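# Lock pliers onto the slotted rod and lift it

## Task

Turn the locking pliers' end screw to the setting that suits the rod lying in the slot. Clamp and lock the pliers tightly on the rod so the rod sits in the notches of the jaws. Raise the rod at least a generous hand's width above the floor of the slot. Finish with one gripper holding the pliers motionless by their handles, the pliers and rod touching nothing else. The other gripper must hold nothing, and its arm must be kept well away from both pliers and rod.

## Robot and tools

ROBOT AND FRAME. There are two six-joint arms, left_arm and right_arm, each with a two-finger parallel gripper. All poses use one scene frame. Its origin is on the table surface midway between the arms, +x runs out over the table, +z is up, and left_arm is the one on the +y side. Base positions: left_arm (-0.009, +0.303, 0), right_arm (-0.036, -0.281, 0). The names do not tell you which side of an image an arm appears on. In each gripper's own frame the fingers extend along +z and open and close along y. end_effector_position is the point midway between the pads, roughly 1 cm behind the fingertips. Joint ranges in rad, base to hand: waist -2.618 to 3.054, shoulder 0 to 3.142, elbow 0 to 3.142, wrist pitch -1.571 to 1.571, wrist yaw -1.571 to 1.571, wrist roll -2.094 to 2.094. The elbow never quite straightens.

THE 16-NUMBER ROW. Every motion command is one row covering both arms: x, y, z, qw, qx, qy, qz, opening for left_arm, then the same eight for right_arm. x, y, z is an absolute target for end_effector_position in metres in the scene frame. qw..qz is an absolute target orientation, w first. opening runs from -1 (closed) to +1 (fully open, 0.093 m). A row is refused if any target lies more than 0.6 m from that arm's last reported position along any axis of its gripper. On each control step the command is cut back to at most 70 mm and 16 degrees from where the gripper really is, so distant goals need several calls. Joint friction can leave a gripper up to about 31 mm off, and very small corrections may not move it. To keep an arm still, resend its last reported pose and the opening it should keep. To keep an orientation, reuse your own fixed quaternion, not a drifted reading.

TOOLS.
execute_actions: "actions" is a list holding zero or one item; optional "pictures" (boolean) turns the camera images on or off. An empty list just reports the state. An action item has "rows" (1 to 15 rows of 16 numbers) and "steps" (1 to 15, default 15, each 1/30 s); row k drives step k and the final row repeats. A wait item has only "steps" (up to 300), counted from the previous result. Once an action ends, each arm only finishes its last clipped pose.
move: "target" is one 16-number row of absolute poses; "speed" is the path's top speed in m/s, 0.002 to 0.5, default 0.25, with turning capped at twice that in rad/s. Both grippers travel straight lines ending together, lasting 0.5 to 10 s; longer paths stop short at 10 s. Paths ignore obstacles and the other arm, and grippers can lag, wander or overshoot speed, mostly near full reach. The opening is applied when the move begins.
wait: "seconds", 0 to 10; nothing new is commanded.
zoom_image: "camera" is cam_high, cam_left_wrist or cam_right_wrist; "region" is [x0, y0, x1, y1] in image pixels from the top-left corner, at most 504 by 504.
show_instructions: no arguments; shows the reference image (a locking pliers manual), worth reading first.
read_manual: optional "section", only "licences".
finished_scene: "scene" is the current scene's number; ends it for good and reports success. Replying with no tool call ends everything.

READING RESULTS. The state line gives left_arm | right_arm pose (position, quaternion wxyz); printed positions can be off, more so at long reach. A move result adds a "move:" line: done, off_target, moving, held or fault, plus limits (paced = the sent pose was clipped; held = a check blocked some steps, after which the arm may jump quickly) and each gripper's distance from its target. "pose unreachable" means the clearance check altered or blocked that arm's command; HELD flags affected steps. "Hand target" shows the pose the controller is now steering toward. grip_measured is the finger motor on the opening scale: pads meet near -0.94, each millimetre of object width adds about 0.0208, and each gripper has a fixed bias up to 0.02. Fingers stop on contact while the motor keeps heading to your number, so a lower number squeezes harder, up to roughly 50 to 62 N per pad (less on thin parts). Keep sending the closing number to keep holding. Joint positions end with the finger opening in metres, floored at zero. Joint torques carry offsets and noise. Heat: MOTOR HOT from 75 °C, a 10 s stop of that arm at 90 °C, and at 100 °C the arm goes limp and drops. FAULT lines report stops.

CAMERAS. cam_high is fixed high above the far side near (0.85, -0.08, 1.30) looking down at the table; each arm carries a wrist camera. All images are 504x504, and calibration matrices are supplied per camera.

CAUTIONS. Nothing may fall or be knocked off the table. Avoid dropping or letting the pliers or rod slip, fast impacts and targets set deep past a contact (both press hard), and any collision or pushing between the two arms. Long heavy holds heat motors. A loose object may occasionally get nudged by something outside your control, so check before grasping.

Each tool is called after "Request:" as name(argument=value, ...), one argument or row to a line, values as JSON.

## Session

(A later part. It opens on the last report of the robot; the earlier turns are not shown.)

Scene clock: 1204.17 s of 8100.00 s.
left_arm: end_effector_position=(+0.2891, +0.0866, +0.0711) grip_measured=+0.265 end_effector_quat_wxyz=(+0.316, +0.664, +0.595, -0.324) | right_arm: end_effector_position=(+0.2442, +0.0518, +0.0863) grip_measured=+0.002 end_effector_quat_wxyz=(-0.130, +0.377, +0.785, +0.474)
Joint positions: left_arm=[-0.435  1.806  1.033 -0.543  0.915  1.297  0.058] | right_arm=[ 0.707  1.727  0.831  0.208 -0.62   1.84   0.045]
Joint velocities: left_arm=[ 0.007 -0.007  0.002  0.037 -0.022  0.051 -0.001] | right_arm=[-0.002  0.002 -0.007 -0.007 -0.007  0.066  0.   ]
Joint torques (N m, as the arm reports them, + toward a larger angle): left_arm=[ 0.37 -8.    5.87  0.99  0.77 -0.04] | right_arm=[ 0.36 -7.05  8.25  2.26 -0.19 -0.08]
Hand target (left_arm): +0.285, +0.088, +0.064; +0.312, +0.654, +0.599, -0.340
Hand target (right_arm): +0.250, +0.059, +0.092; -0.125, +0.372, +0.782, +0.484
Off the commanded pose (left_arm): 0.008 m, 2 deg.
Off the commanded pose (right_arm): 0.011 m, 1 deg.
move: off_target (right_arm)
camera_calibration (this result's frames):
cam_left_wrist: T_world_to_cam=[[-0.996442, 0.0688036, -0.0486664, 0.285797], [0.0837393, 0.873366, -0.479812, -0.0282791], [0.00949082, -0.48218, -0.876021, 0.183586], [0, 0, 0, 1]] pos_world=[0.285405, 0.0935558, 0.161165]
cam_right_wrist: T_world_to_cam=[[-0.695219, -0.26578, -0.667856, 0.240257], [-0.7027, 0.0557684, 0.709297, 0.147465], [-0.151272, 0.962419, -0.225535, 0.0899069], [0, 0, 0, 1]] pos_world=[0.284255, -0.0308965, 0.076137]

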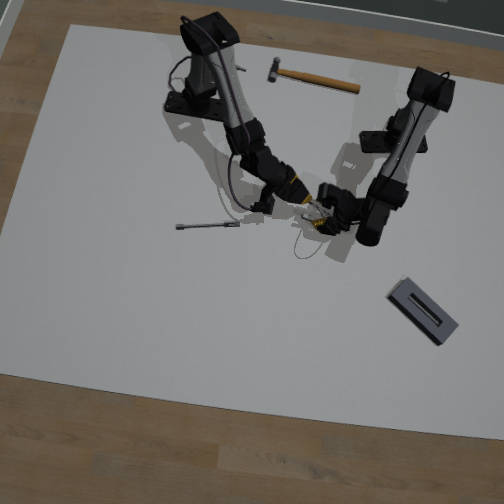

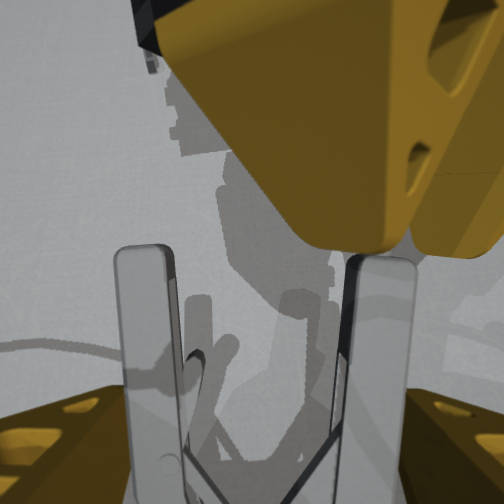

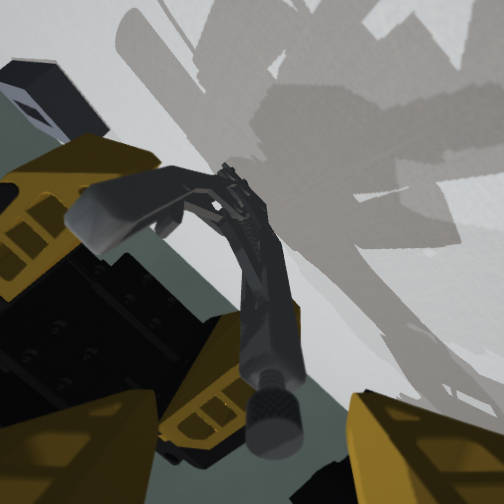

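Request:
move(
  target=[0.285,0.088,0.064,0.312,0.654,0.599,-0.340,0.26,0.242,0.052,0.083,-0.1252,0.3722,0.7810,0.4841,-0.82],
  speed=0.02,
)

Scene clock: 1209.23 s of 8100.00 s.
left_arm: end_effector_position=(+0.2905, +0.0873, +0.0709) grip_measured=+0.264 end_effector_quat_wxyz=(+0.318, +0.664, +0.596, -0.321) | right_arm: end_effector_position=(+0.2429, +0.0512, +0.0848) grip_measured=-0.809 end_effector_quat_wxyz=(-0.128, +0.373, +0.783, +0.481)
Joint positions: left_arm=[-0.433  1.806  1.033 -0.538  0.912  1.296  0.058] | right_arm=[ 0.707  1.727  0.807  0.249 -0.622  1.842  0.006]
Joint velocities: left_arm=[ 0.007  0.007  0.012 -0.022  0.022 -0.051  0.001] | right_arm=[-0.007 -0.012  0.007  0.037 -0.007 -0.022  0.001]
Joint torques (N m, as the arm reports them, + toward a larger angle): left_arm=[ 0.12 -7.79  5.89  0.9   0.8  -0.01] | right_arm=[ 0.14 -8.09  5.7   2.32 -0.18 -0.09]
Hand target (left_arm): +0.285, +0.088, +0.064; +0.312, +0.654, +0.599, -0.340
Hand target (right_arm): +0.242, +0.052, +0.083; -0.125, +0.373, +0.782, +0.484
Off the commanded pose (left_arm): 0.009 m, 3 deg.
Off the commanded pose (right_arm): 0.002 m, 1 deg.
move: off_target (left_arm)
camera_calibration (this result's frames):
cam_left_wrist: T_world_to_cam=[[-0.996434, 0.0654615, -0.0532347, 0.287784], [0.0829778, 0.874615, -0.477664, -0.029126], [0.0152913, -0.480378, -0.876928, 0.181923], [0, 0, 0, 1]] pos_world=[0.286393, 0.0940272, 0.160941]
cam_right_wrist: T_world_to_cam=[[-0.686796, -0.257874, -0.679568, 0.236785], [-0.711404, 0.0467643, 0.701225, 0.150944], [-0.149049, 0.965046, -0.215571, 0.0884457], [0, 0, 0, 1]] pos_world=[0.283187, -0.0313523, 0.074132]

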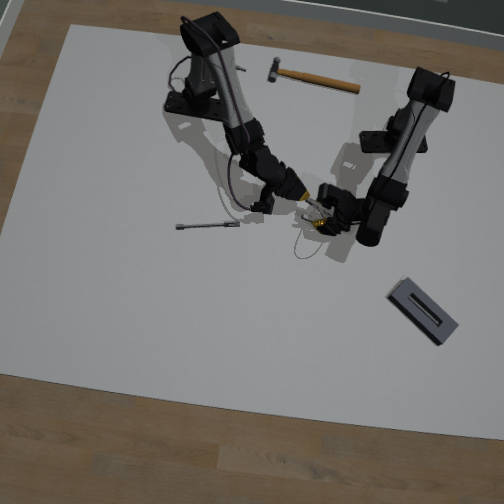

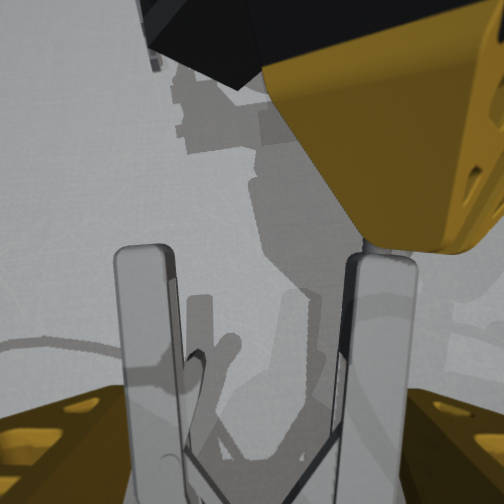

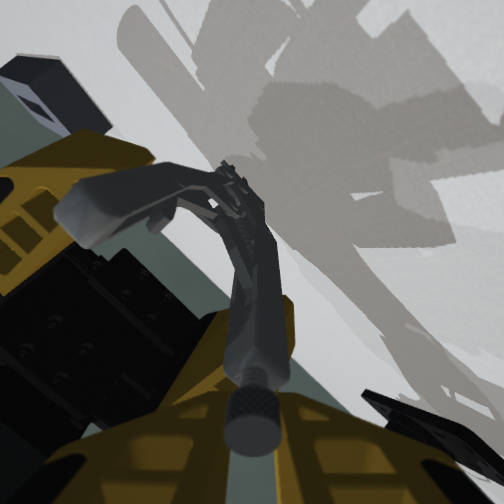

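Request:
move(
  target=[0.285,0.088,0.064,0.312,0.654,0.599,-0.340,0.26,0.243,0.052,0.086,0.175,-0.143,0.853,0.468,-0.82],
  speed=0.25,
)

Request:
execute_actions(
  actions=[
    {"rows":[[0.285,0.088,0.064,0.312,0.654,0.599,-0.340,0.26,0.243,0.052,0.086,0.175,-0.143,0.853,0.468,-0.2]],"steps":10},
  ],
  pictures=false,
)

Request:
move(
  target=[0.285,0.088,0.064,0.312,0.654,0.599,-0.340,0.26,0.225,-0.04,0.15,0.175,-0.143,0.853,0.468,-0.2],
  speed=0.12,
)

Request:
move(
  target=[0.285,0.14,0.20,0.25,0.683,0.626,-0.277,0.30,0.22,-0.10,0.14,0.620,-0.322,0.651,0.300,1],
  speed=0.1,
)

Scene clock: 1217.70 s of 8100.00 s.
left_arm: end_effector_position=(+0.2916, +0.0884, +0.0726) grip_measured=+0.264 end_effector_quat_wxyz=(+0.322, +0.661, +0.595, -0.325) | right_arm: end_effector_position=(+0.2429, +0.0485, +0.0805) grip_measured=-0.809 end_effector_quat_wxyz=(+0.164, -0.130, +0.863, +0.460)
Joint positions: left_arm=[-0.425  1.806  1.033 -0.537  0.924  1.296  0.058] | right_arm=[ 0.707  1.727  0.807  0.228 -0.607  0.639  0.006]
Joint velocities: left_arm=[ 0.002 -0.002  0.002  0.007  0.022 -0.066 -0.001] | right_arm=[-0.002 -0.017  0.002  0.051 -0.037  0.066 -0.   ]
Joint torques (N m, as the arm reports them, + toward a larger angle): left_arm=[-0.4  -7.92  5.76  0.92  0.69  0.02] | right_arm=[ 0.02 -8.63  6.34  2.41 -0.35 -0.28]
Hand target (left_arm): +0.285, +0.088, +0.064; +0.312, +0.654, +0.599, -0.340
Hand target (right_arm): +0.243, +0.052, +0.086; +0.175, -0.143, +0.854, +0.468
Off the commanded pose (left_arm): 0.011 m, 2 deg.
Off the commanded pose (right_arm): 0.007 m, 2 deg.
move: off_target (left_arm)
camera_calibration (this result's frames):
cam_left_wrist: T_world_to_cam=[[-0.996812, 0.0604493, -0.0520676, 0.289358], [0.078215, 0.869142, -0.488339, -0.0267293], [0.0157344, -0.490855, -0.871099, 0.184281], [0, 0, 0, 1]] pos_world=[0.287627, 0.0961954, 0.16254]
cam_right_wrist: T_world_to_cam=[[0.400442, -0.528466, -0.748579, -0.0122537], [-0.883319, -0.439903, -0.161967, 0.288938], [-0.243708, 0.726092, -0.642959, 0.159043], [0, 0, 0, 1]] pos_world=[0.298891, 0.00514916, 0.139883]

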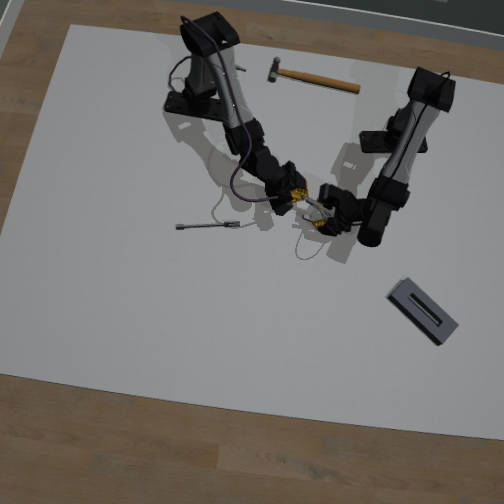

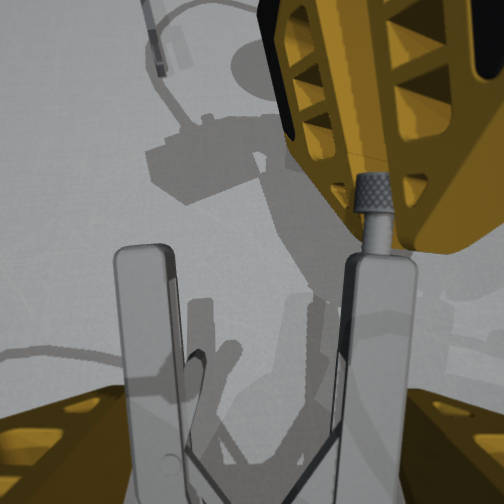

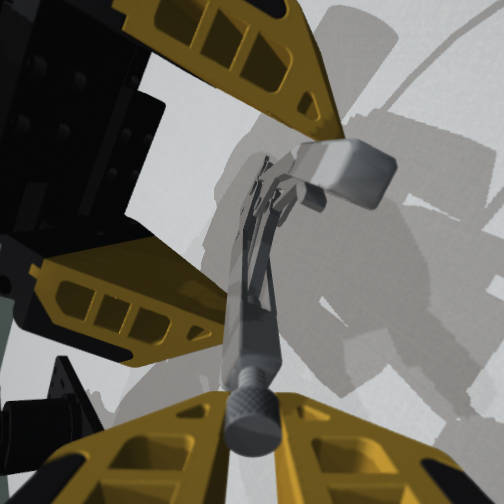

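Scene clock: 1218.03 s of 8100.00 s.
left_arm: end_effector_position=(+0.2914, +0.0884, +0.0706) grip_measured=+0.264 end_effector_quat_wxyz=(+0.319, +0.660, +0.597, -0.326) | right_arm: end_effector_position=(+0.2439, +0.0495, +0.0824) grip_measured=-0.201 end_effector_quat_wxyz=(+0.169, -0.134, +0.860, +0.462)
Joint positions: left_arm=[-0.425  1.812  1.033 -0.537  0.924  1.296  0.058] | right_arm=[ 0.707  1.727  0.807  0.24  -0.609  0.633  0.036]
Joint velocities: left_arm=[-0.002 -0.017 -0.002 -0.037 -0.037  0.037  0.001] | right_arm=[-0.002  0.002  0.002 -0.066 -0.051  0.022 -0.   ]
Joint torques (N m, as the arm reports them, + toward a larger angle): left_arm=[-0.32 -8.51  5.83  0.88  0.71  0.  ] | right_arm=[ 0.08 -8.66  6.36  2.29 -0.33 -0.21]
Hand target (left_arm): +0.285, +0.088, +0.064; +0.312, +0.654, +0.599, -0.340
Hand target (right_arm): +0.243, +0.052, +0.086; +0.175, -0.143, +0.854, +0.468
Off the commanded pose (left_arm): 0.009 m, 2 deg.
Off the commanded pose (right_arm): 0.004 m, 2 deg.
Steps of this call (steps 1 to 10: all 10 steps of this action). Readings (end_effector_position):
1: left_arm (+0.2916, +0.0883, +0.0726) | right_arm (+0.2429, +0.0485, +0.0805)
2: left_arm (+0.2916, +0.0884, +0.0723) | right_arm (+0.2430, +0.0488, +0.0809)
4: left_arm (+0.2915, +0.0884, +0.0716) | right_arm (+0.2435, +0.0492, +0.0817)
8: left_arm (+0.2914, +0.0884, +0.0706) | right_arm (+0.2438, +0.0495, +0.0823)
10: the state above

Scene clock: 1219.83 s of 8100.00 s.
left_arm: end_effector_position=(+0.2918, +0.0891, +0.0697) grip_measured=+0.264 end_effector_quat_wxyz=(+0.318, +0.661, +0.598, -0.324) | right_arm: end_effector_position=(+0.2262, -0.0382, +0.1420) grip_measured=-0.201 end_effector_quat_wxyz=(+0.167, -0.138, +0.858, +0.466)
Joint positions: left_arm=[-0.425  1.812  1.033 -0.537  0.917  1.296  0.058] | right_arm=[ 0.466  1.381  0.772 -0.209 -0.798  0.415  0.036]
Joint velocities: left_arm=[ 0.007 -0.012  0.002  0.007 -0.037  0.022  0.   ] | right_arm=[ 0.022  0.007  0.007 -0.037 -0.007 -0.037 -0.   ]
Joint torques (N m, as the arm reports them, + toward a larger angle): left_arm=[-0.31 -8.38  5.8   0.89  0.74 -0.01] | right_arm=[-0.84 -7.22  8.08  1.68 -0.47 -0.2 ]
Hand target (left_arm): +0.285, +0.088, +0.064; +0.312, +0.654, +0.599, -0.340
Hand target (right_arm): +0.227, -0.039, +0.150; +0.174, -0.142, +0.854, +0.470
Off the commanded pose (left_arm): 0.009 m, 2 deg.
Off the commanded pose (right_arm): 0.008 m, 1 deg.
move: done
camera_calibration (this result's frames):
cam_left_wrist: T_world_to_cam=[[-0.99713, 0.0590996, -0.0473259, 0.289198], [0.0746148, 0.873126, -0.481751, -0.0285001], [0.0128502, -0.483899, -0.875029, 0.182612], [0, 0, 0, 1]] pos_world=[0.288148, 0.0961585, 0.159748]
cam_right_wrist: T_world_to_cam=[[0.417549, -0.512214, -0.750527, -0.00829821], [-0.874809, -0.449938, -0.179622, 0.246193], [-0.245686, 0.731568, -0.635961, 0.257211], [0, 0, 0, 1]] pos_world=[0.28203, -0.0816464, 0.20157]

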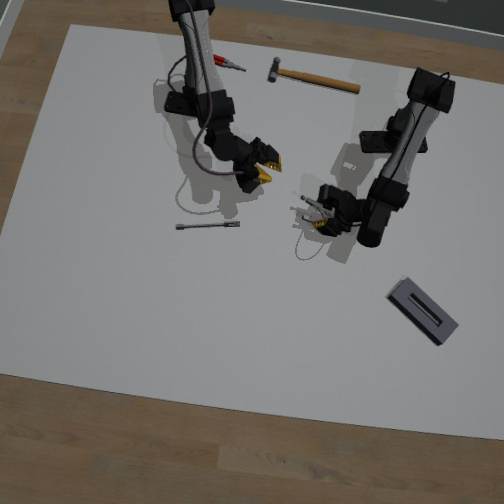

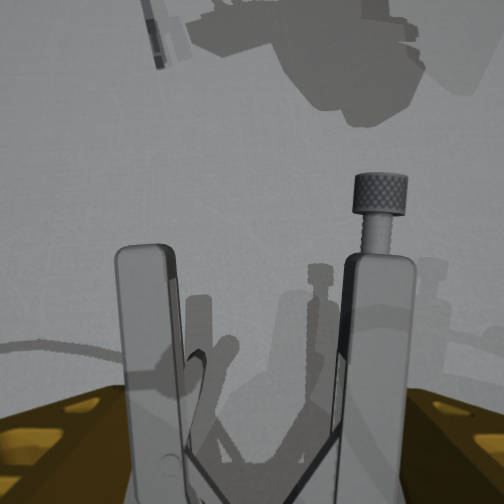

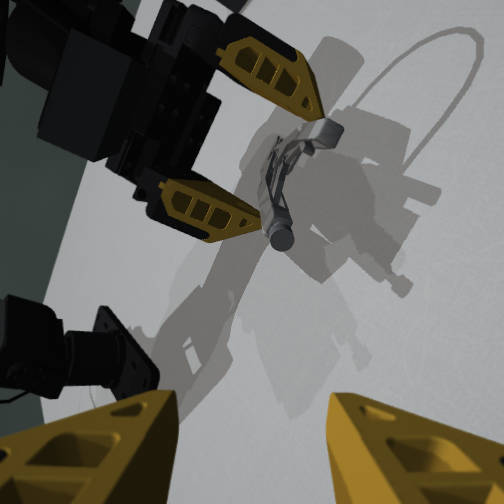

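Scene clock: 1226.13 s of 8100.00 s.
left_arm: end_effector_position=(+0.2801, +0.1401, +0.1846) grip_measured=+0.301 end_effector_quat_wxyz=(+0.230, +0.683, +0.633, -0.282) | right_arm: end_effector_position=(+0.2224, -0.0972, +0.1458) grip_measured=+1.000 end_effector_quat_wxyz=(+0.620, -0.319, +0.650, +0.303)
Joint positions: left_arm=[-0.34   1.704  1.492 -1.337  0.745  1.476  0.06 ] | right_arm=[ 0.38   1.3    0.078  1.165 -0.593 -0.033  0.093]
Joint velocities: left_arm=[-0.007 -0.002 -0.002  0.022 -0.037  0.037 -0.001] | right_arm=[-0.017  0.002 -0.002 -0.007 -0.066 -0.037  0.   ]
Joint torques (N m, as the arm reports them, + toward a larger angle): left_arm=[  0.4  -10.61  11.08   0.18   0.65   0.14] | right_arm=[-0.85 -1.3   4.47  2.52 -0.09 -0.2 ]
Hand target (left_arm): +0.283, +0.141, +0.199; +0.249, +0.685, +0.627, -0.277
Hand target (right_arm): +0.221, -0.100, +0.141; +0.619, -0.318, +0.652, +0.300
Off the commanded pose (left_arm): 0.016 m, 2 deg.
Off the commanded pose (right_arm): 0.007 m, 1 deg.
move: off_target (left_arm)
camera_calibration (this result's frames):
cam_left_wrist: T_world_to_cam=[[-0.997062, 0.0725719, 0.0245007, 0.264807], [0.0619137, 0.95192, -0.300025, -0.0579039], [-0.0450961, -0.297627, -0.953617, 0.31266], [0, 0, 0, 1]] pos_world=[0.281714, 0.128958, 0.274297]
cam_right_wrist: T_world_to_cam=[[0.800046, -0.599391, 0.025628, -0.240788], [-0.263834, -0.389879, -0.882262, 0.189409], [0.538812, 0.699088, -0.470061, 0.100015], [0, 0, 0, 1]] pos_world=[0.188725, -0.140399, 0.220292]

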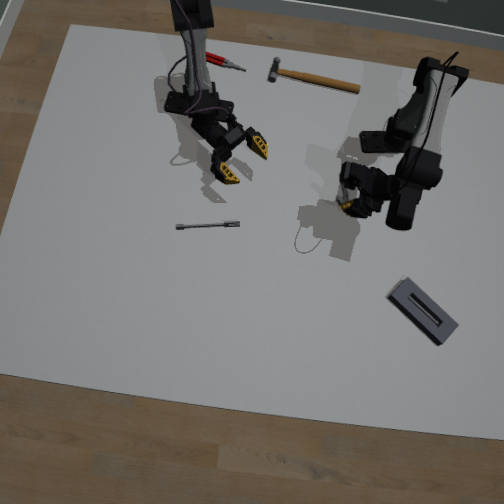

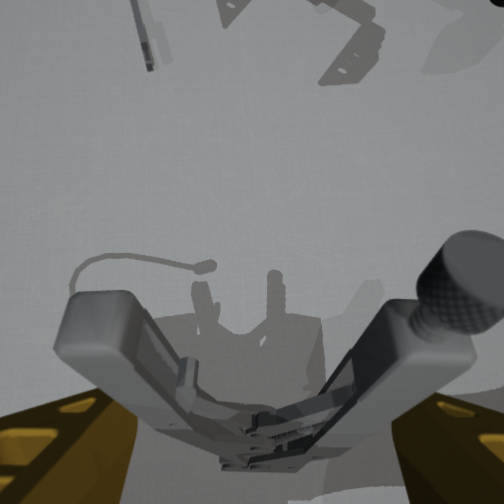

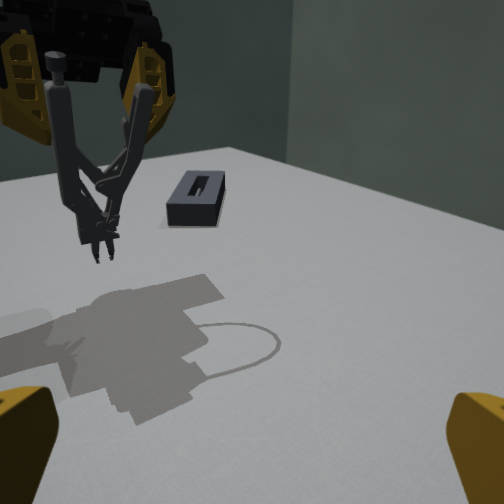

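Request:
move(
  target=[0.285,0.14,0.20,0.117,0.726,0.665,-0.128,0.32,0.22,-0.10,0.14,0.620,-0.322,0.651,0.300,1],
  speed=0.1,
)

Scene clock: 1230.37 s of 8100.00 s.
left_arm: end_effector_position=(+0.2830, +0.1435, +0.1961) grip_measured=+0.321 end_effector_quat_wxyz=(+0.114, +0.727, +0.665, -0.130) | right_arm: end_effector_position=(+0.2224, -0.0971, +0.1470) grip_measured=+1.000 end_effector_quat_wxyz=(+0.622, -0.321, +0.647, +0.302)
Joint positions: left_arm=[-0.509  1.735  1.711 -1.468  0.339  1.315  0.061] | right_arm=[ 0.38   1.3    0.078  1.171 -0.594 -0.038  0.093]
Joint velocities: left_arm=[-0.012 -0.002 -0.012 -0.007 -0.037 -0.022 -0.001] | right_arm=[-0.017  0.007 -0.002 -0.037  0.022 -0.022  0.   ]
Joint torques (N m, as the arm reports them, + toward a larger angle): left_arm=[-0.85 -8.3  11.05  0.33  0.31 -0.09] | right_arm=[-1.1  -1.36  4.21  2.59 -0.14 -0.21]
Hand target (left_arm): +0.285, +0.139, +0.200; +0.117, +0.727, +0.664, -0.132
Hand target (right_arm): +0.220, -0.100, +0.140; +0.619, -0.322, +0.651, +0.300
Off the commanded pose (left_arm): 0.006 m, 0 deg.
Off the commanded pose (right_arm): 0.008 m, 1 deg.
move: done
camera_calibration (this result's frames):
cam_left_wrist: T_world_to_cam=[[-0.996735, 0.0788599, -0.017347, 0.274404], [0.0769777, 0.992898, 0.090706, -0.144596], [0.0243769, 0.0890745, -0.995727, 0.257818], [0, 0, 0, 1]] pos_world=[0.278353, 0.0989649, 0.274592]
cam_right_wrist: T_world_to_cam=[[0.800359, -0.598566, 0.0338249, -0.241933], [-0.2552, -0.391202, -0.884214, 0.18874], [0.542493, 0.699056, -0.465856, 0.0990768], [0, 0, 0, 1]] pos_world=[0.188051, -0.140238, 0.221225]

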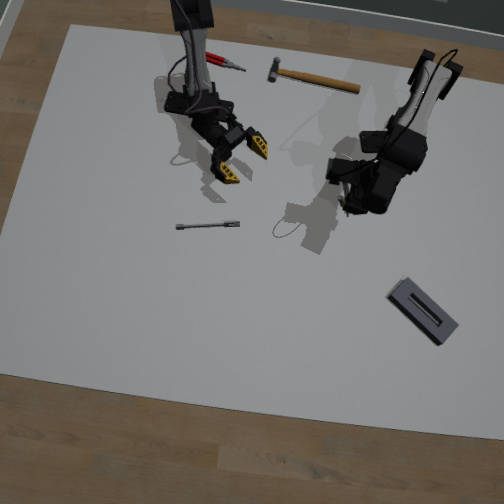

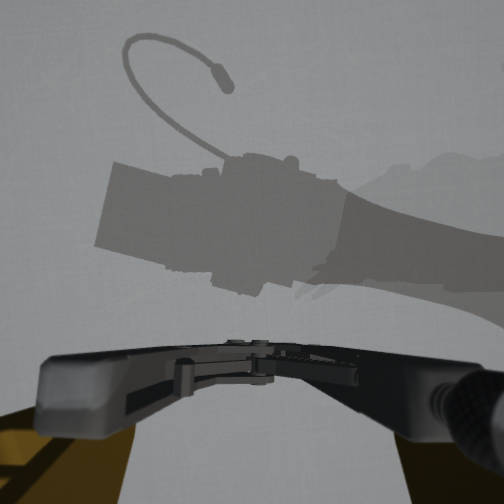

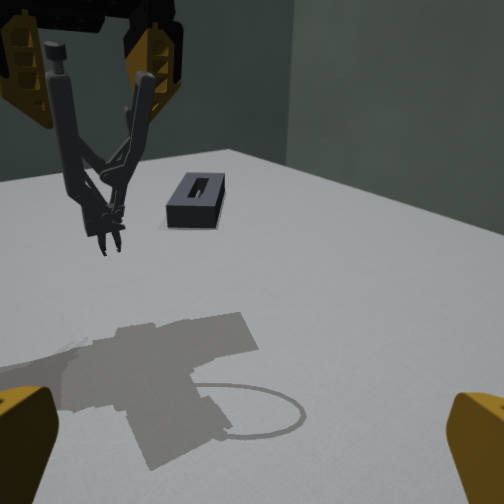

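Slightly past; fine (as before).

Request:
move(
  target=[0.33,0.19,0.22,0.31,0.39,0.855,-0.145,0.28,0.22,-0.08,0.14,0.620,-0.322,0.651,0.300,1],
  speed=0.15,
)

Request:
move(
  target=[0.39,0.27,0.23,0.39,0,0.92,-0.02,0.28,0.24,0.0,0.10,0.620,-0.322,0.651,0.300,1],
  speed=0.15,
)

Request:
move(
  target=[0.503,0.411,0.205,0.358,-0.427,0.822,0.112,0.28,0.26,0.073,0.07,0.620,-0.322,0.651,0.300,1],
  speed=0.15,
)

Request:
zoom_image(
  camera="cam_left_wrist",
  region=[180,250,340,504],
)

Request:
zoom_image(
  camera="cam_right_wrist",
  region=[190,60,320,190],
)

Scene clock: 1239.53 s of 8100.00 s.
left_arm: end_effector_position=(+0.3276, +0.1905, +0.2184) grip_measured=+0.285 end_effector_quat_wxyz=(+0.292, +0.398, +0.859, -0.138) | right_arm: end_effector_position=(+0.2187, -0.0820, +0.1389) grip_measured=+1.000 end_effector_quat_wxyz=(+0.616, -0.322, +0.654, +0.300)
Joint positions: left_arm=[-0.301  1.446  1.367 -0.977  0.431  0.629  0.059] | right_arm=[ 0.476  1.349  0.078  1.2   -0.496 -0.038  0.093]
Joint velocities: left_arm=[-0.007  0.007  0.002  0.066 -0.066 -0.051  0.   ] | right_arm=[ 0.007  0.012  0.007  0.037 -0.007 -0.022  0.   ]
Joint torques (N m, as the arm reports them, + toward a larger angle): left_arm=[ 0.39 -9.19  7.26  1.87  0.34 -0.07] | right_arm=[ 0.38 -1.66  5.66  2.59 -0.03 -0.16]
Hand target (left_arm): +0.329, +0.192, +0.223; +0.308, +0.392, +0.856, -0.138
Hand target (right_arm): +0.220, -0.080, +0.140; +0.619, -0.323, +0.651, +0.299
Off the commanded pose (left_arm): 0.003 m, 2 deg.
Off the commanded pose (right_arm): 0.003 m, 1 deg.
move: done
camera_calibration (this result's frames):
cam_left_wrist: T_world_to_cam=[[-0.751807, -0.6592, -0.0155473, 0.375484], [-0.640928, 0.7361, -0.217643, 0.154746], [0.154915, -0.153661, -0.975905, 0.273917], [0, 0, 0, 1]] pos_world=[0.339038, 0.175701, 0.306834]
cam_right_wrist: T_world_to_cam=[[0.799818, -0.599536, 0.029099, -0.228978], [-0.269388, -0.401858, -0.87518, 0.18754], [0.536396, 0.692146, -0.482921, 0.0898762], [0, 0, 0, 1]] pos_world=[0.185452, -0.124124, 0.214198]

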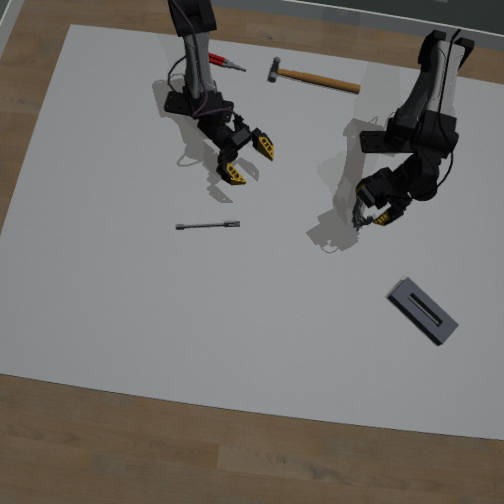

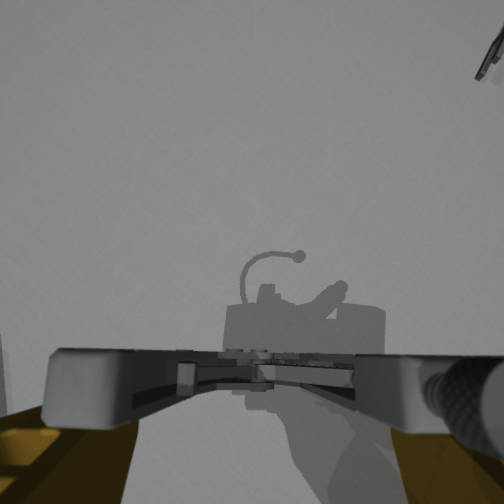

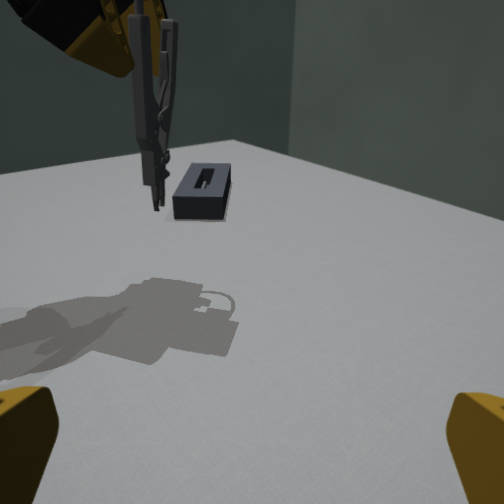

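Scene clock: 1242.90 s of 8100.00 s.
left_arm: end_effector_position=(+0.3824, +0.2696, +0.2302) grip_measured=+0.285 end_effector_quat_wxyz=(+0.374, +0.008, +0.927, -0.018) | right_arm: end_effector_position=(+0.2355, -0.0051, +0.0946) grip_measured=+1.000 end_effector_quat_wxyz=(+0.609, -0.329, +0.660, +0.293)
Joint positions: left_arm=[-0.275  1.397  1.281 -0.689 -0.03  -0.07   0.059] | right_arm=[ 0.767  1.889  0.257  1.542 -0.205 -0.033  0.093]
Joint velocities: left_arm=[ 0.007 -0.012  0.007 -0.022 -0.037 -0.007  0.   ] | right_arm=[ 0.017  0.002 -0.012 -0.051  0.051  0.007  0.   ]
Joint torques (N m, as the arm reports them, + toward a larger angle): left_arm=[-0.19 -6.91  8.69  2.52 -0.16 -0.05] | right_arm=[ 0.34 -5.15  4.87  2.7   0.05 -0.06]
Hand target (left_arm): +0.388, +0.271, +0.232; +0.387, +0.001, +0.922, -0.017
Hand target (right_arm): +0.239, -0.000, +0.100; +0.617, -0.325, +0.652, +0.297
Off the commanded pose (left_arm): 0.008 m, 2 deg.
Off the commanded pose (right_arm): 0.009 m, 2 deg.
joint sent to its limit (right arm) — the command would take joint 4 (wrist pitch) past its upper limit, so that joint was sent only as far as its limit.
move: done
camera_calibration (this result's frames):
cam_left_wrist: T_world_to_cam=[[-0.00720633, -0.999932, 0.00915314, 0.270497], [-0.94708, 0.0038873, -0.320975, 0.472489], [0.320918, -0.0109818, -0.947043, 0.180538], [0, 0, 0, 1]] pos_world=[0.391496, 0.270625, 0.320158]
cam_right_wrist: T_world_to_cam=[[0.801075, -0.597316, 0.0386226, -0.196215], [-0.275545, -0.425284, -0.862095, 0.184198], [0.531369, 0.679961, -0.505272, 0.00949304], [0, 0, 0, 1]] pos_world=[0.202893, -0.0453208, 0.171171]

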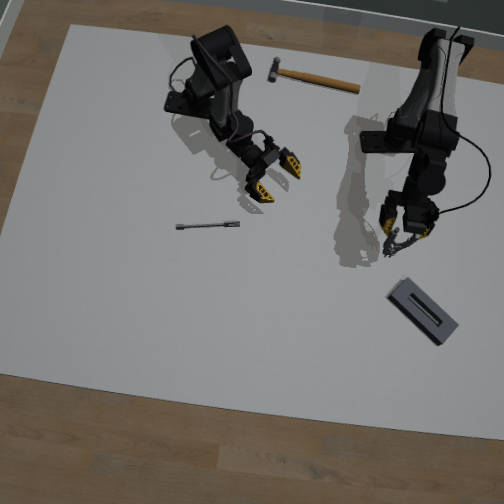

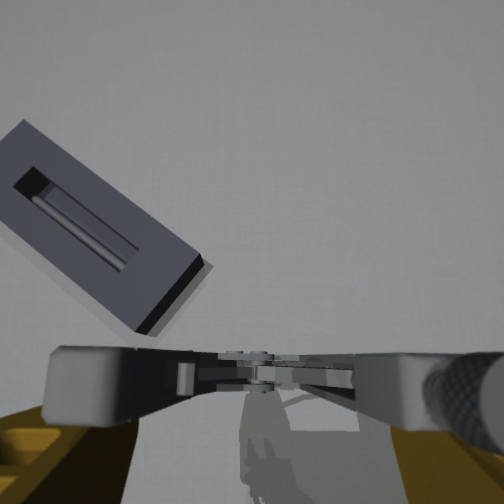

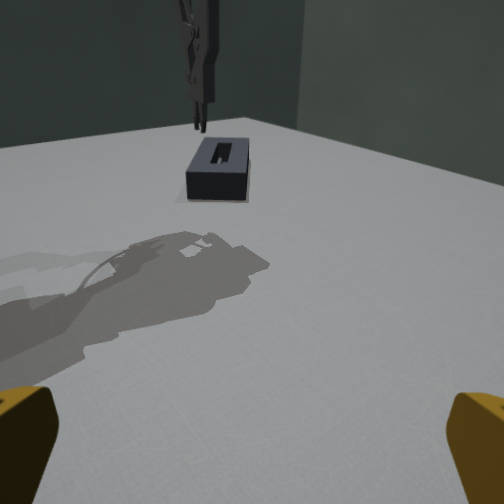

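Scene clock: 1246.50 s of 8100.00 s.
left_arm: end_effector_position=(+0.4959, +0.4059, +0.1935) grip_measured=+0.285 end_effector_quat_wxyz=(+0.339, -0.415, +0.837, +0.113) | right_arm: end_effector_position=(+0.2573, +0.0679, +0.0649) grip_measured=+1.000 end_effector_quat_wxyz=(+0.611, -0.329, +0.657, +0.293)
Joint positions: left_arm=[-0.122  2.016  1.89  -0.855 -0.46  -0.725  0.059] | right_arm=[ 0.912  2.164  0.54   1.544 -0.06  -0.021  0.093]
Joint velocities: left_arm=[-0.007 -0.017 -0.007 -0.066 -0.007 -0.007  0.   ] | right_arm=[-0.022  0.002 -0.017 -0.051 -0.066  0.007  0.   ]
Joint torques (N m, as the arm reports them, + toward a larger angle): left_arm=[  0.24 -12.95  12.61   1.77  -0.56  -0.09] | right_arm=[ 0.35 -7.79  4.91  2.72  0.03 -0.05]
Hand target (left_arm): +0.501, +0.413, +0.205; +0.356, -0.427, +0.823, +0.114
Hand target (right_arm): +0.259, +0.073, +0.070; +0.620, -0.322, +0.650, +0.299
Off the commanded pose (left_arm): 0.014 m, 3 deg.
Off the commanded pose (right_arm): 0.008 m, 2 deg.
joint sent to its limit (right arm) — the command would take joint 4 (wrist pitch) past its upper limit, so that joint was sent only as far as its limit.
move: off_target (left_arm)
camera_calibration (this result's frames):
cam_left_wrist: T_world_to_cam=[[0.785233, -0.614705, 0.0744715, -0.154015], [-0.575047, -0.76855, -0.280451, 0.688832], [0.22963, 0.177395, -0.956975, 0.0815375], [0, 0, 0, 1]] pos_world=[0.498325, 0.420264, 0.282683]
cam_right_wrist: T_world_to_cam=[[0.80034, -0.598155, 0.0408267, -0.168819], [-0.270557, -0.421099, -0.865722, 0.194389], [0.535028, 0.681826, -0.498858, -0.0682198], [0, 0, 0, 1]] pos_world=[0.224205, 0.0273912, 0.141147]

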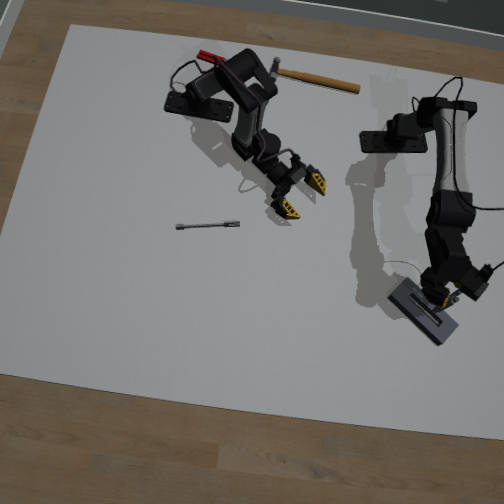

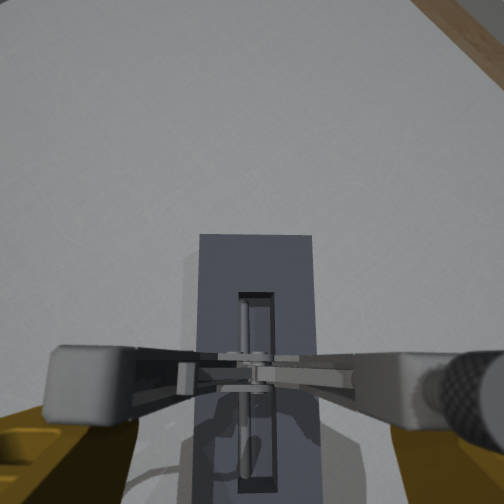

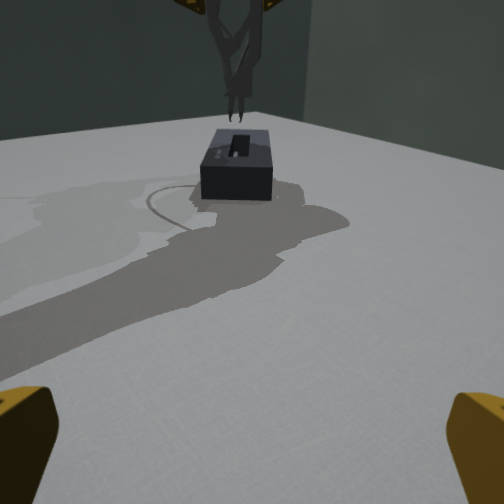

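Region (180, 250, 340, 504) of cam_left_wrist's 504x504 image, scaled by 1.984, with more detail than that image has; it fills the left 317 columns of this view, and the rest is white.

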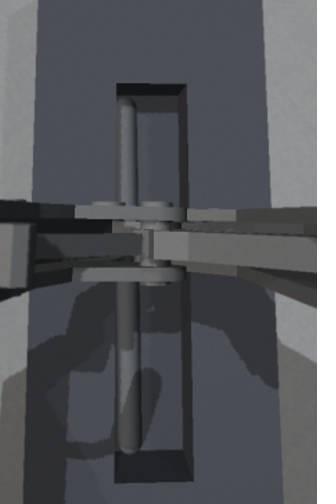

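Region (190, 60, 320, 190) of cam_right_wrist's 504x504 image, scaled by 3.877, with more detail than that image has.

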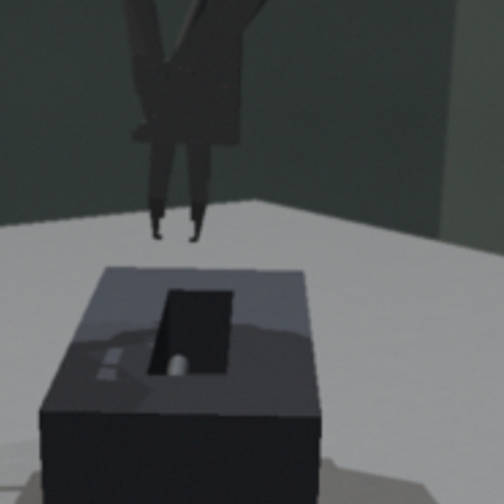

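Request:
move(
  target=[0.499,0.413,0.170,0.358,-0.427,0.822,0.112,0.30,0.26,0.073,0.07,0.620,-0.322,0.651,0.300,1],
  speed=0.03,
)

Request:
zoom_image(
  camera="cam_right_wrist",
  region=[190,60,320,190],
)

Scene clock: 1252.63 s of 8100.00 s.
left_arm: end_effector_position=(+0.4994, +0.4067, +0.1654) grip_measured=+0.301 end_effector_quat_wxyz=(+0.345, -0.419, +0.833, +0.111) | right_arm: end_effector_position=(+0.2573, +0.0679, +0.0649) grip_measured=+1.000 end_effector_quat_wxyz=(+0.611, -0.328, +0.658, +0.294)
Joint positions: left_arm=[-0.122  2.016  1.772 -0.725 -0.464 -0.73   0.06 ] | right_arm=[ 0.912  2.164  0.54   1.544 -0.06  -0.019  0.093]
Joint velocities: left_arm=[ 0.002 -0.002 -0.007  0.037 -0.037 -0.051 -0.   ] | right_arm=[ 0.007  0.002  0.002  0.022 -0.037 -0.022  0.   ]
Joint torques (N m, as the arm reports them, + toward a larger angle): left_arm=[  0.39 -15.2    7.65   2.03  -0.54  -0.03] | right_arm=[ 0.13 -7.94  5.11  2.68 -0.02 -0.1 ]
Hand target (left_arm): +0.499, +0.413, +0.170; +0.358, -0.428, +0.822, +0.113
Hand target (right_arm): +0.260, +0.073, +0.070; +0.619, -0.322, +0.651, +0.300
Off the commanded pose (left_arm): 0.008 m, 2 deg.
Off the commanded pose (right_arm): 0.008 m, 2 deg.
move: done
camera_calibration (this result's frames):
cam_left_wrist: T_world_to_cam=[[0.787872, -0.610006, 0.0845534, -0.159143], [-0.566426, -0.771679, -0.289262, 0.682022], [0.2417, 0.180008, -0.953508, 0.0460391], [0, 0, 0, 1]] pos_world=[0.500572, 0.420936, 0.254638]
cam_right_wrist: T_world_to_cam=[[0.800073, -0.598661, 0.0385781, -0.168634], [-0.272334, -0.419751, -0.865819, 0.194758], [0.534526, 0.682212, -0.498868, -0.0681165], [0, 0, 0, 1]] pos_world=[0.224369, 0.0272652, 0.14115]

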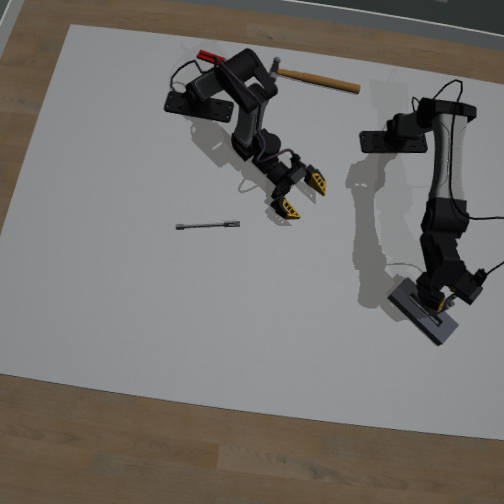

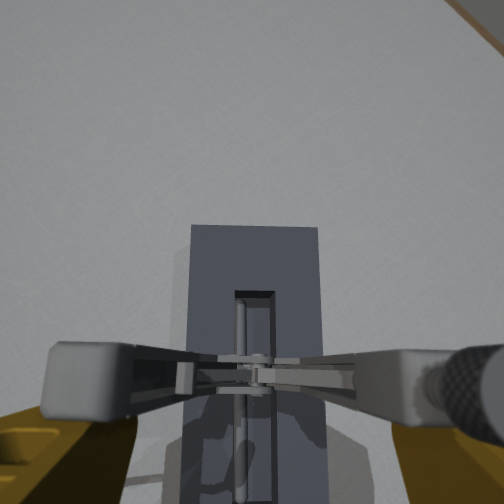

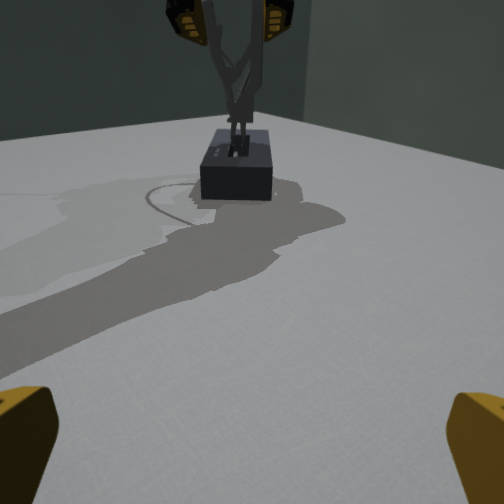

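Region (190, 60, 320, 190) of cam_right_wrist's 504x504 image, scaled by 3.877, with more detail than that image has.

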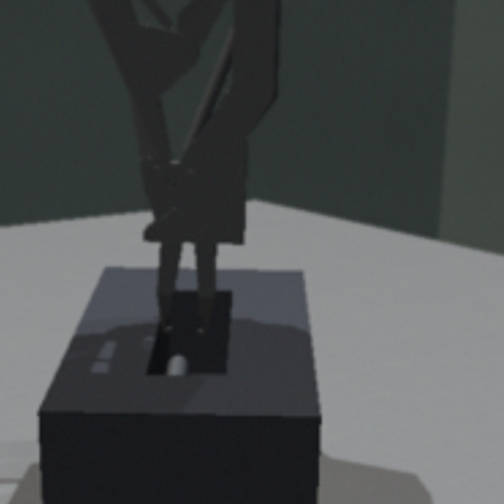

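Left jaw hugs the left wall. Descend.

Request:
move(
  target=[0.497,0.413,0.150,0.358,-0.427,0.822,0.112,0.30,0.26,0.073,0.07,0.620,-0.322,0.651,0.300,1],
  speed=0.02,
)

Request:
zoom_image(
  camera="cam_right_wrist",
  region=[190,60,320,190],
)

Scene clock: 1256.50 s of 8100.00 s.
left_arm: end_effector_position=(+0.5020, +0.4073, +0.1484) grip_measured=+0.301 end_effector_quat_wxyz=(+0.353, -0.420, +0.829, +0.109) | right_arm: end_effector_position=(+0.2573, +0.0679, +0.0649) grip_measured=+1.000 end_effector_quat_wxyz=(+0.611, -0.328, +0.658, +0.294)
Joint positions: left_arm=[-0.122  2.016  1.694 -0.627 -0.467 -0.731  0.06 ] | right_arm=[ 0.912  2.164  0.54   1.544 -0.06  -0.019  0.093]
Joint velocities: left_arm=[-0.002 -0.002 -0.022  0.007 -0.037 -0.081  0.   ] | right_arm=[-0.007  0.002 -0.002 -0.007  0.022 -0.007  0.   ]
Joint torques (N m, as the arm reports them, + toward a larger angle): left_arm=[  0.39 -15.44   6.92   1.85  -0.51  -0.02] | right_arm=[ 0.18 -7.96  5.12  2.68 -0.03 -0.06]
Hand target (left_arm): +0.497, +0.413, +0.150; +0.358, -0.427, +0.823, +0.112
Hand target (right_arm): +0.260, +0.073, +0.070; +0.619, -0.322, +0.651, +0.300
Off the commanded pose (left_arm): 0.008 m, 1 deg.
Off the commanded pose (right_arm): 0.008 m, 2 deg.
move: done
camera_calibration (this result's frames):
cam_left_wrist: T_world_to_cam=[[0.787334, -0.608715, 0.0978322, -0.161581], [-0.559095, -0.771823, -0.302825, 0.677405], [0.259843, 0.183727, -0.948012, 0.017658], [0, 0, 0, 1]] pos_world=[0.501364, 0.421236, 0.237683]
cam_right_wrist: T_world_to_cam=[[0.800073, -0.598661, 0.0385781, -0.168634], [-0.272334, -0.419751, -0.865819, 0.194758], [0.534526, 0.682212, -0.498868, -0.0681165], [0, 0, 0, 1]] pos_world=[0.224369, 0.0272652, 0.14115]

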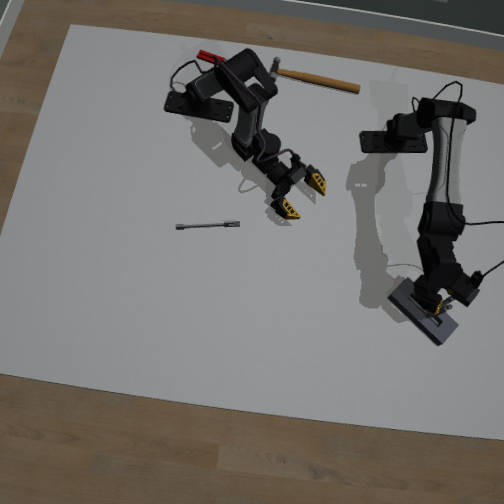

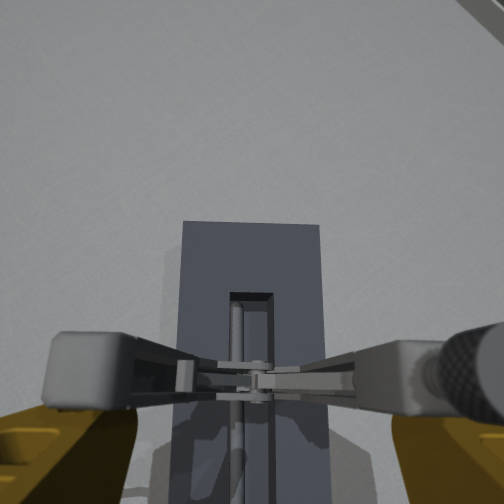

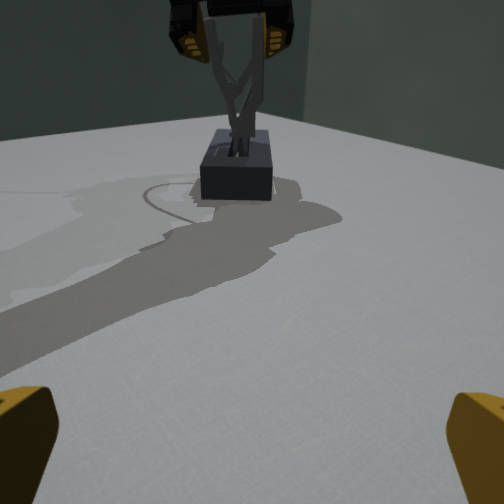

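Region (190, 60, 320, 190) of cam_right_wrist's 504x504 image, scaled by 3.877, with more detail than that image has.

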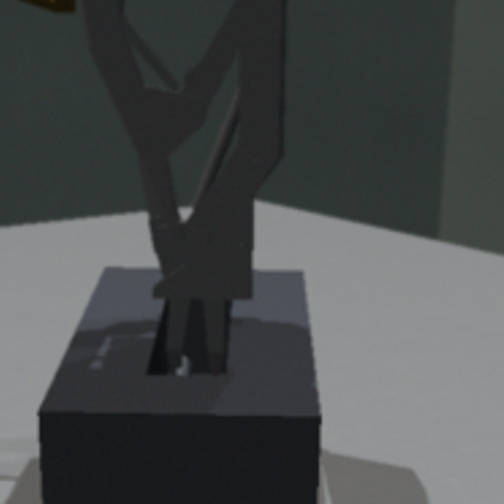

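Request:
move(
  target=[0.488,0.420,0.160,0.358,-0.427,0.822,0.112,0.30,0.26,0.073,0.07,0.620,-0.322,0.651,0.300,1],
  speed=0.02,
)

Request:
zoom_image(
  camera="cam_right_wrist",
  region=[190,60,320,190],
)

Scene clock: 1260.10 s of 8100.00 s.
left_arm: end_effector_position=(+0.4955, +0.4069, +0.1530) grip_measured=+0.301 end_effector_quat_wxyz=(+0.351, -0.421, +0.831, +0.096) | right_arm: end_effector_position=(+0.2573, +0.0679, +0.0649) grip_measured=+1.000 end_effector_quat_wxyz=(+0.611, -0.328, +0.658, +0.294)
Joint positions: left_arm=[-0.112  1.983  1.669 -0.633 -0.435 -0.731  0.06 ] | right_arm=[ 0.912  2.164  0.54   1.544 -0.06  -0.019  0.093]
Joint velocities: left_arm=[ 0.017 -0.002 -0.002  0.081  0.022 -0.007 -0.   ] | right_arm=[ 0.002 -0.002  0.007  0.051 -0.022 -0.037  0.   ]
Joint torques (N m, as the arm reports them, + toward a larger angle): left_arm=[  0.94 -15.81   7.43   1.77  -0.75   0.17] | right_arm=[ 0.13 -7.96  5.15  2.68 -0.02 -0.06]
Hand target (left_arm): +0.488, +0.420, +0.160; +0.358, -0.427, +0.823, +0.113
Hand target (right_arm): +0.260, +0.073, +0.070; +0.619, -0.322, +0.651, +0.300
Off the commanded pose (left_arm): 0.017 m, 2 deg.
Off the commanded pose (right_arm): 0.008 m, 2 deg.
move: off_target (left_arm)
camera_calibration (this result's frames):
cam_left_wrist: T_world_to_cam=[[0.781164, -0.613117, 0.117769, -0.155329], [-0.564594, -0.774262, -0.285923, 0.676017], [0.266489, 0.156861, -0.950988, 0.0318492], [0, 0, 0, 1]] pos_world=[0.494525, 0.423184, 0.24187]
cam_right_wrist: T_world_to_cam=[[0.800066, -0.598695, 0.0381982, -0.168605], [-0.272607, -0.419541, -0.865835, 0.194815], [0.534397, 0.682312, -0.498869, -0.0680901], [0, 0, 0, 1]] pos_world=[0.22439, 0.0272485, 0.14115]

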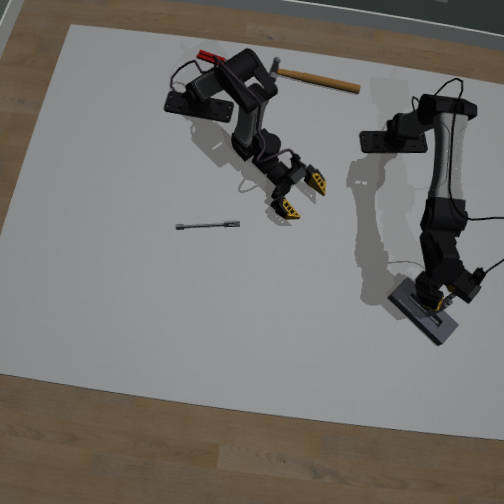

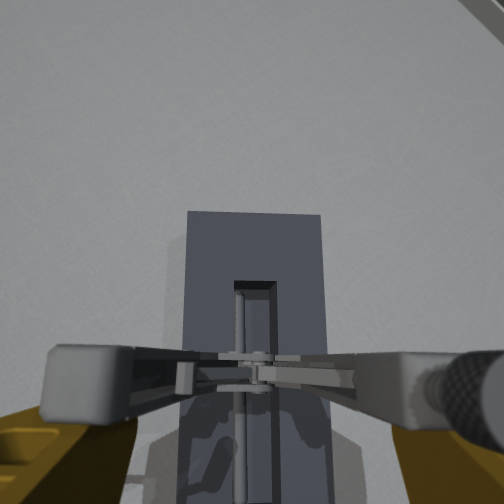

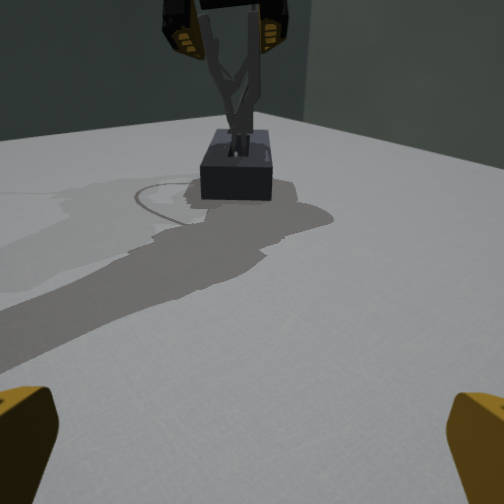

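Region (190, 60, 320, 190) of cam_right_wrist's 504x504 image, scaled by 3.877, with more detail than that image has.

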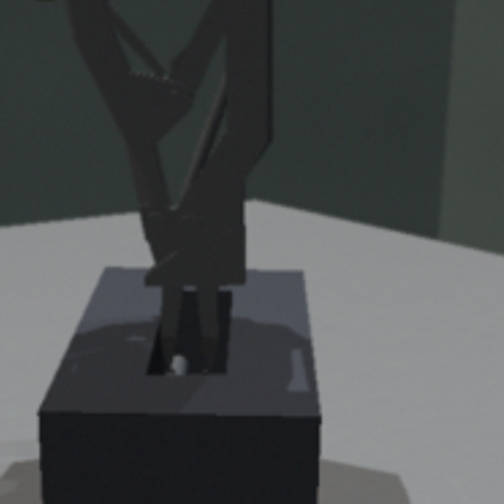

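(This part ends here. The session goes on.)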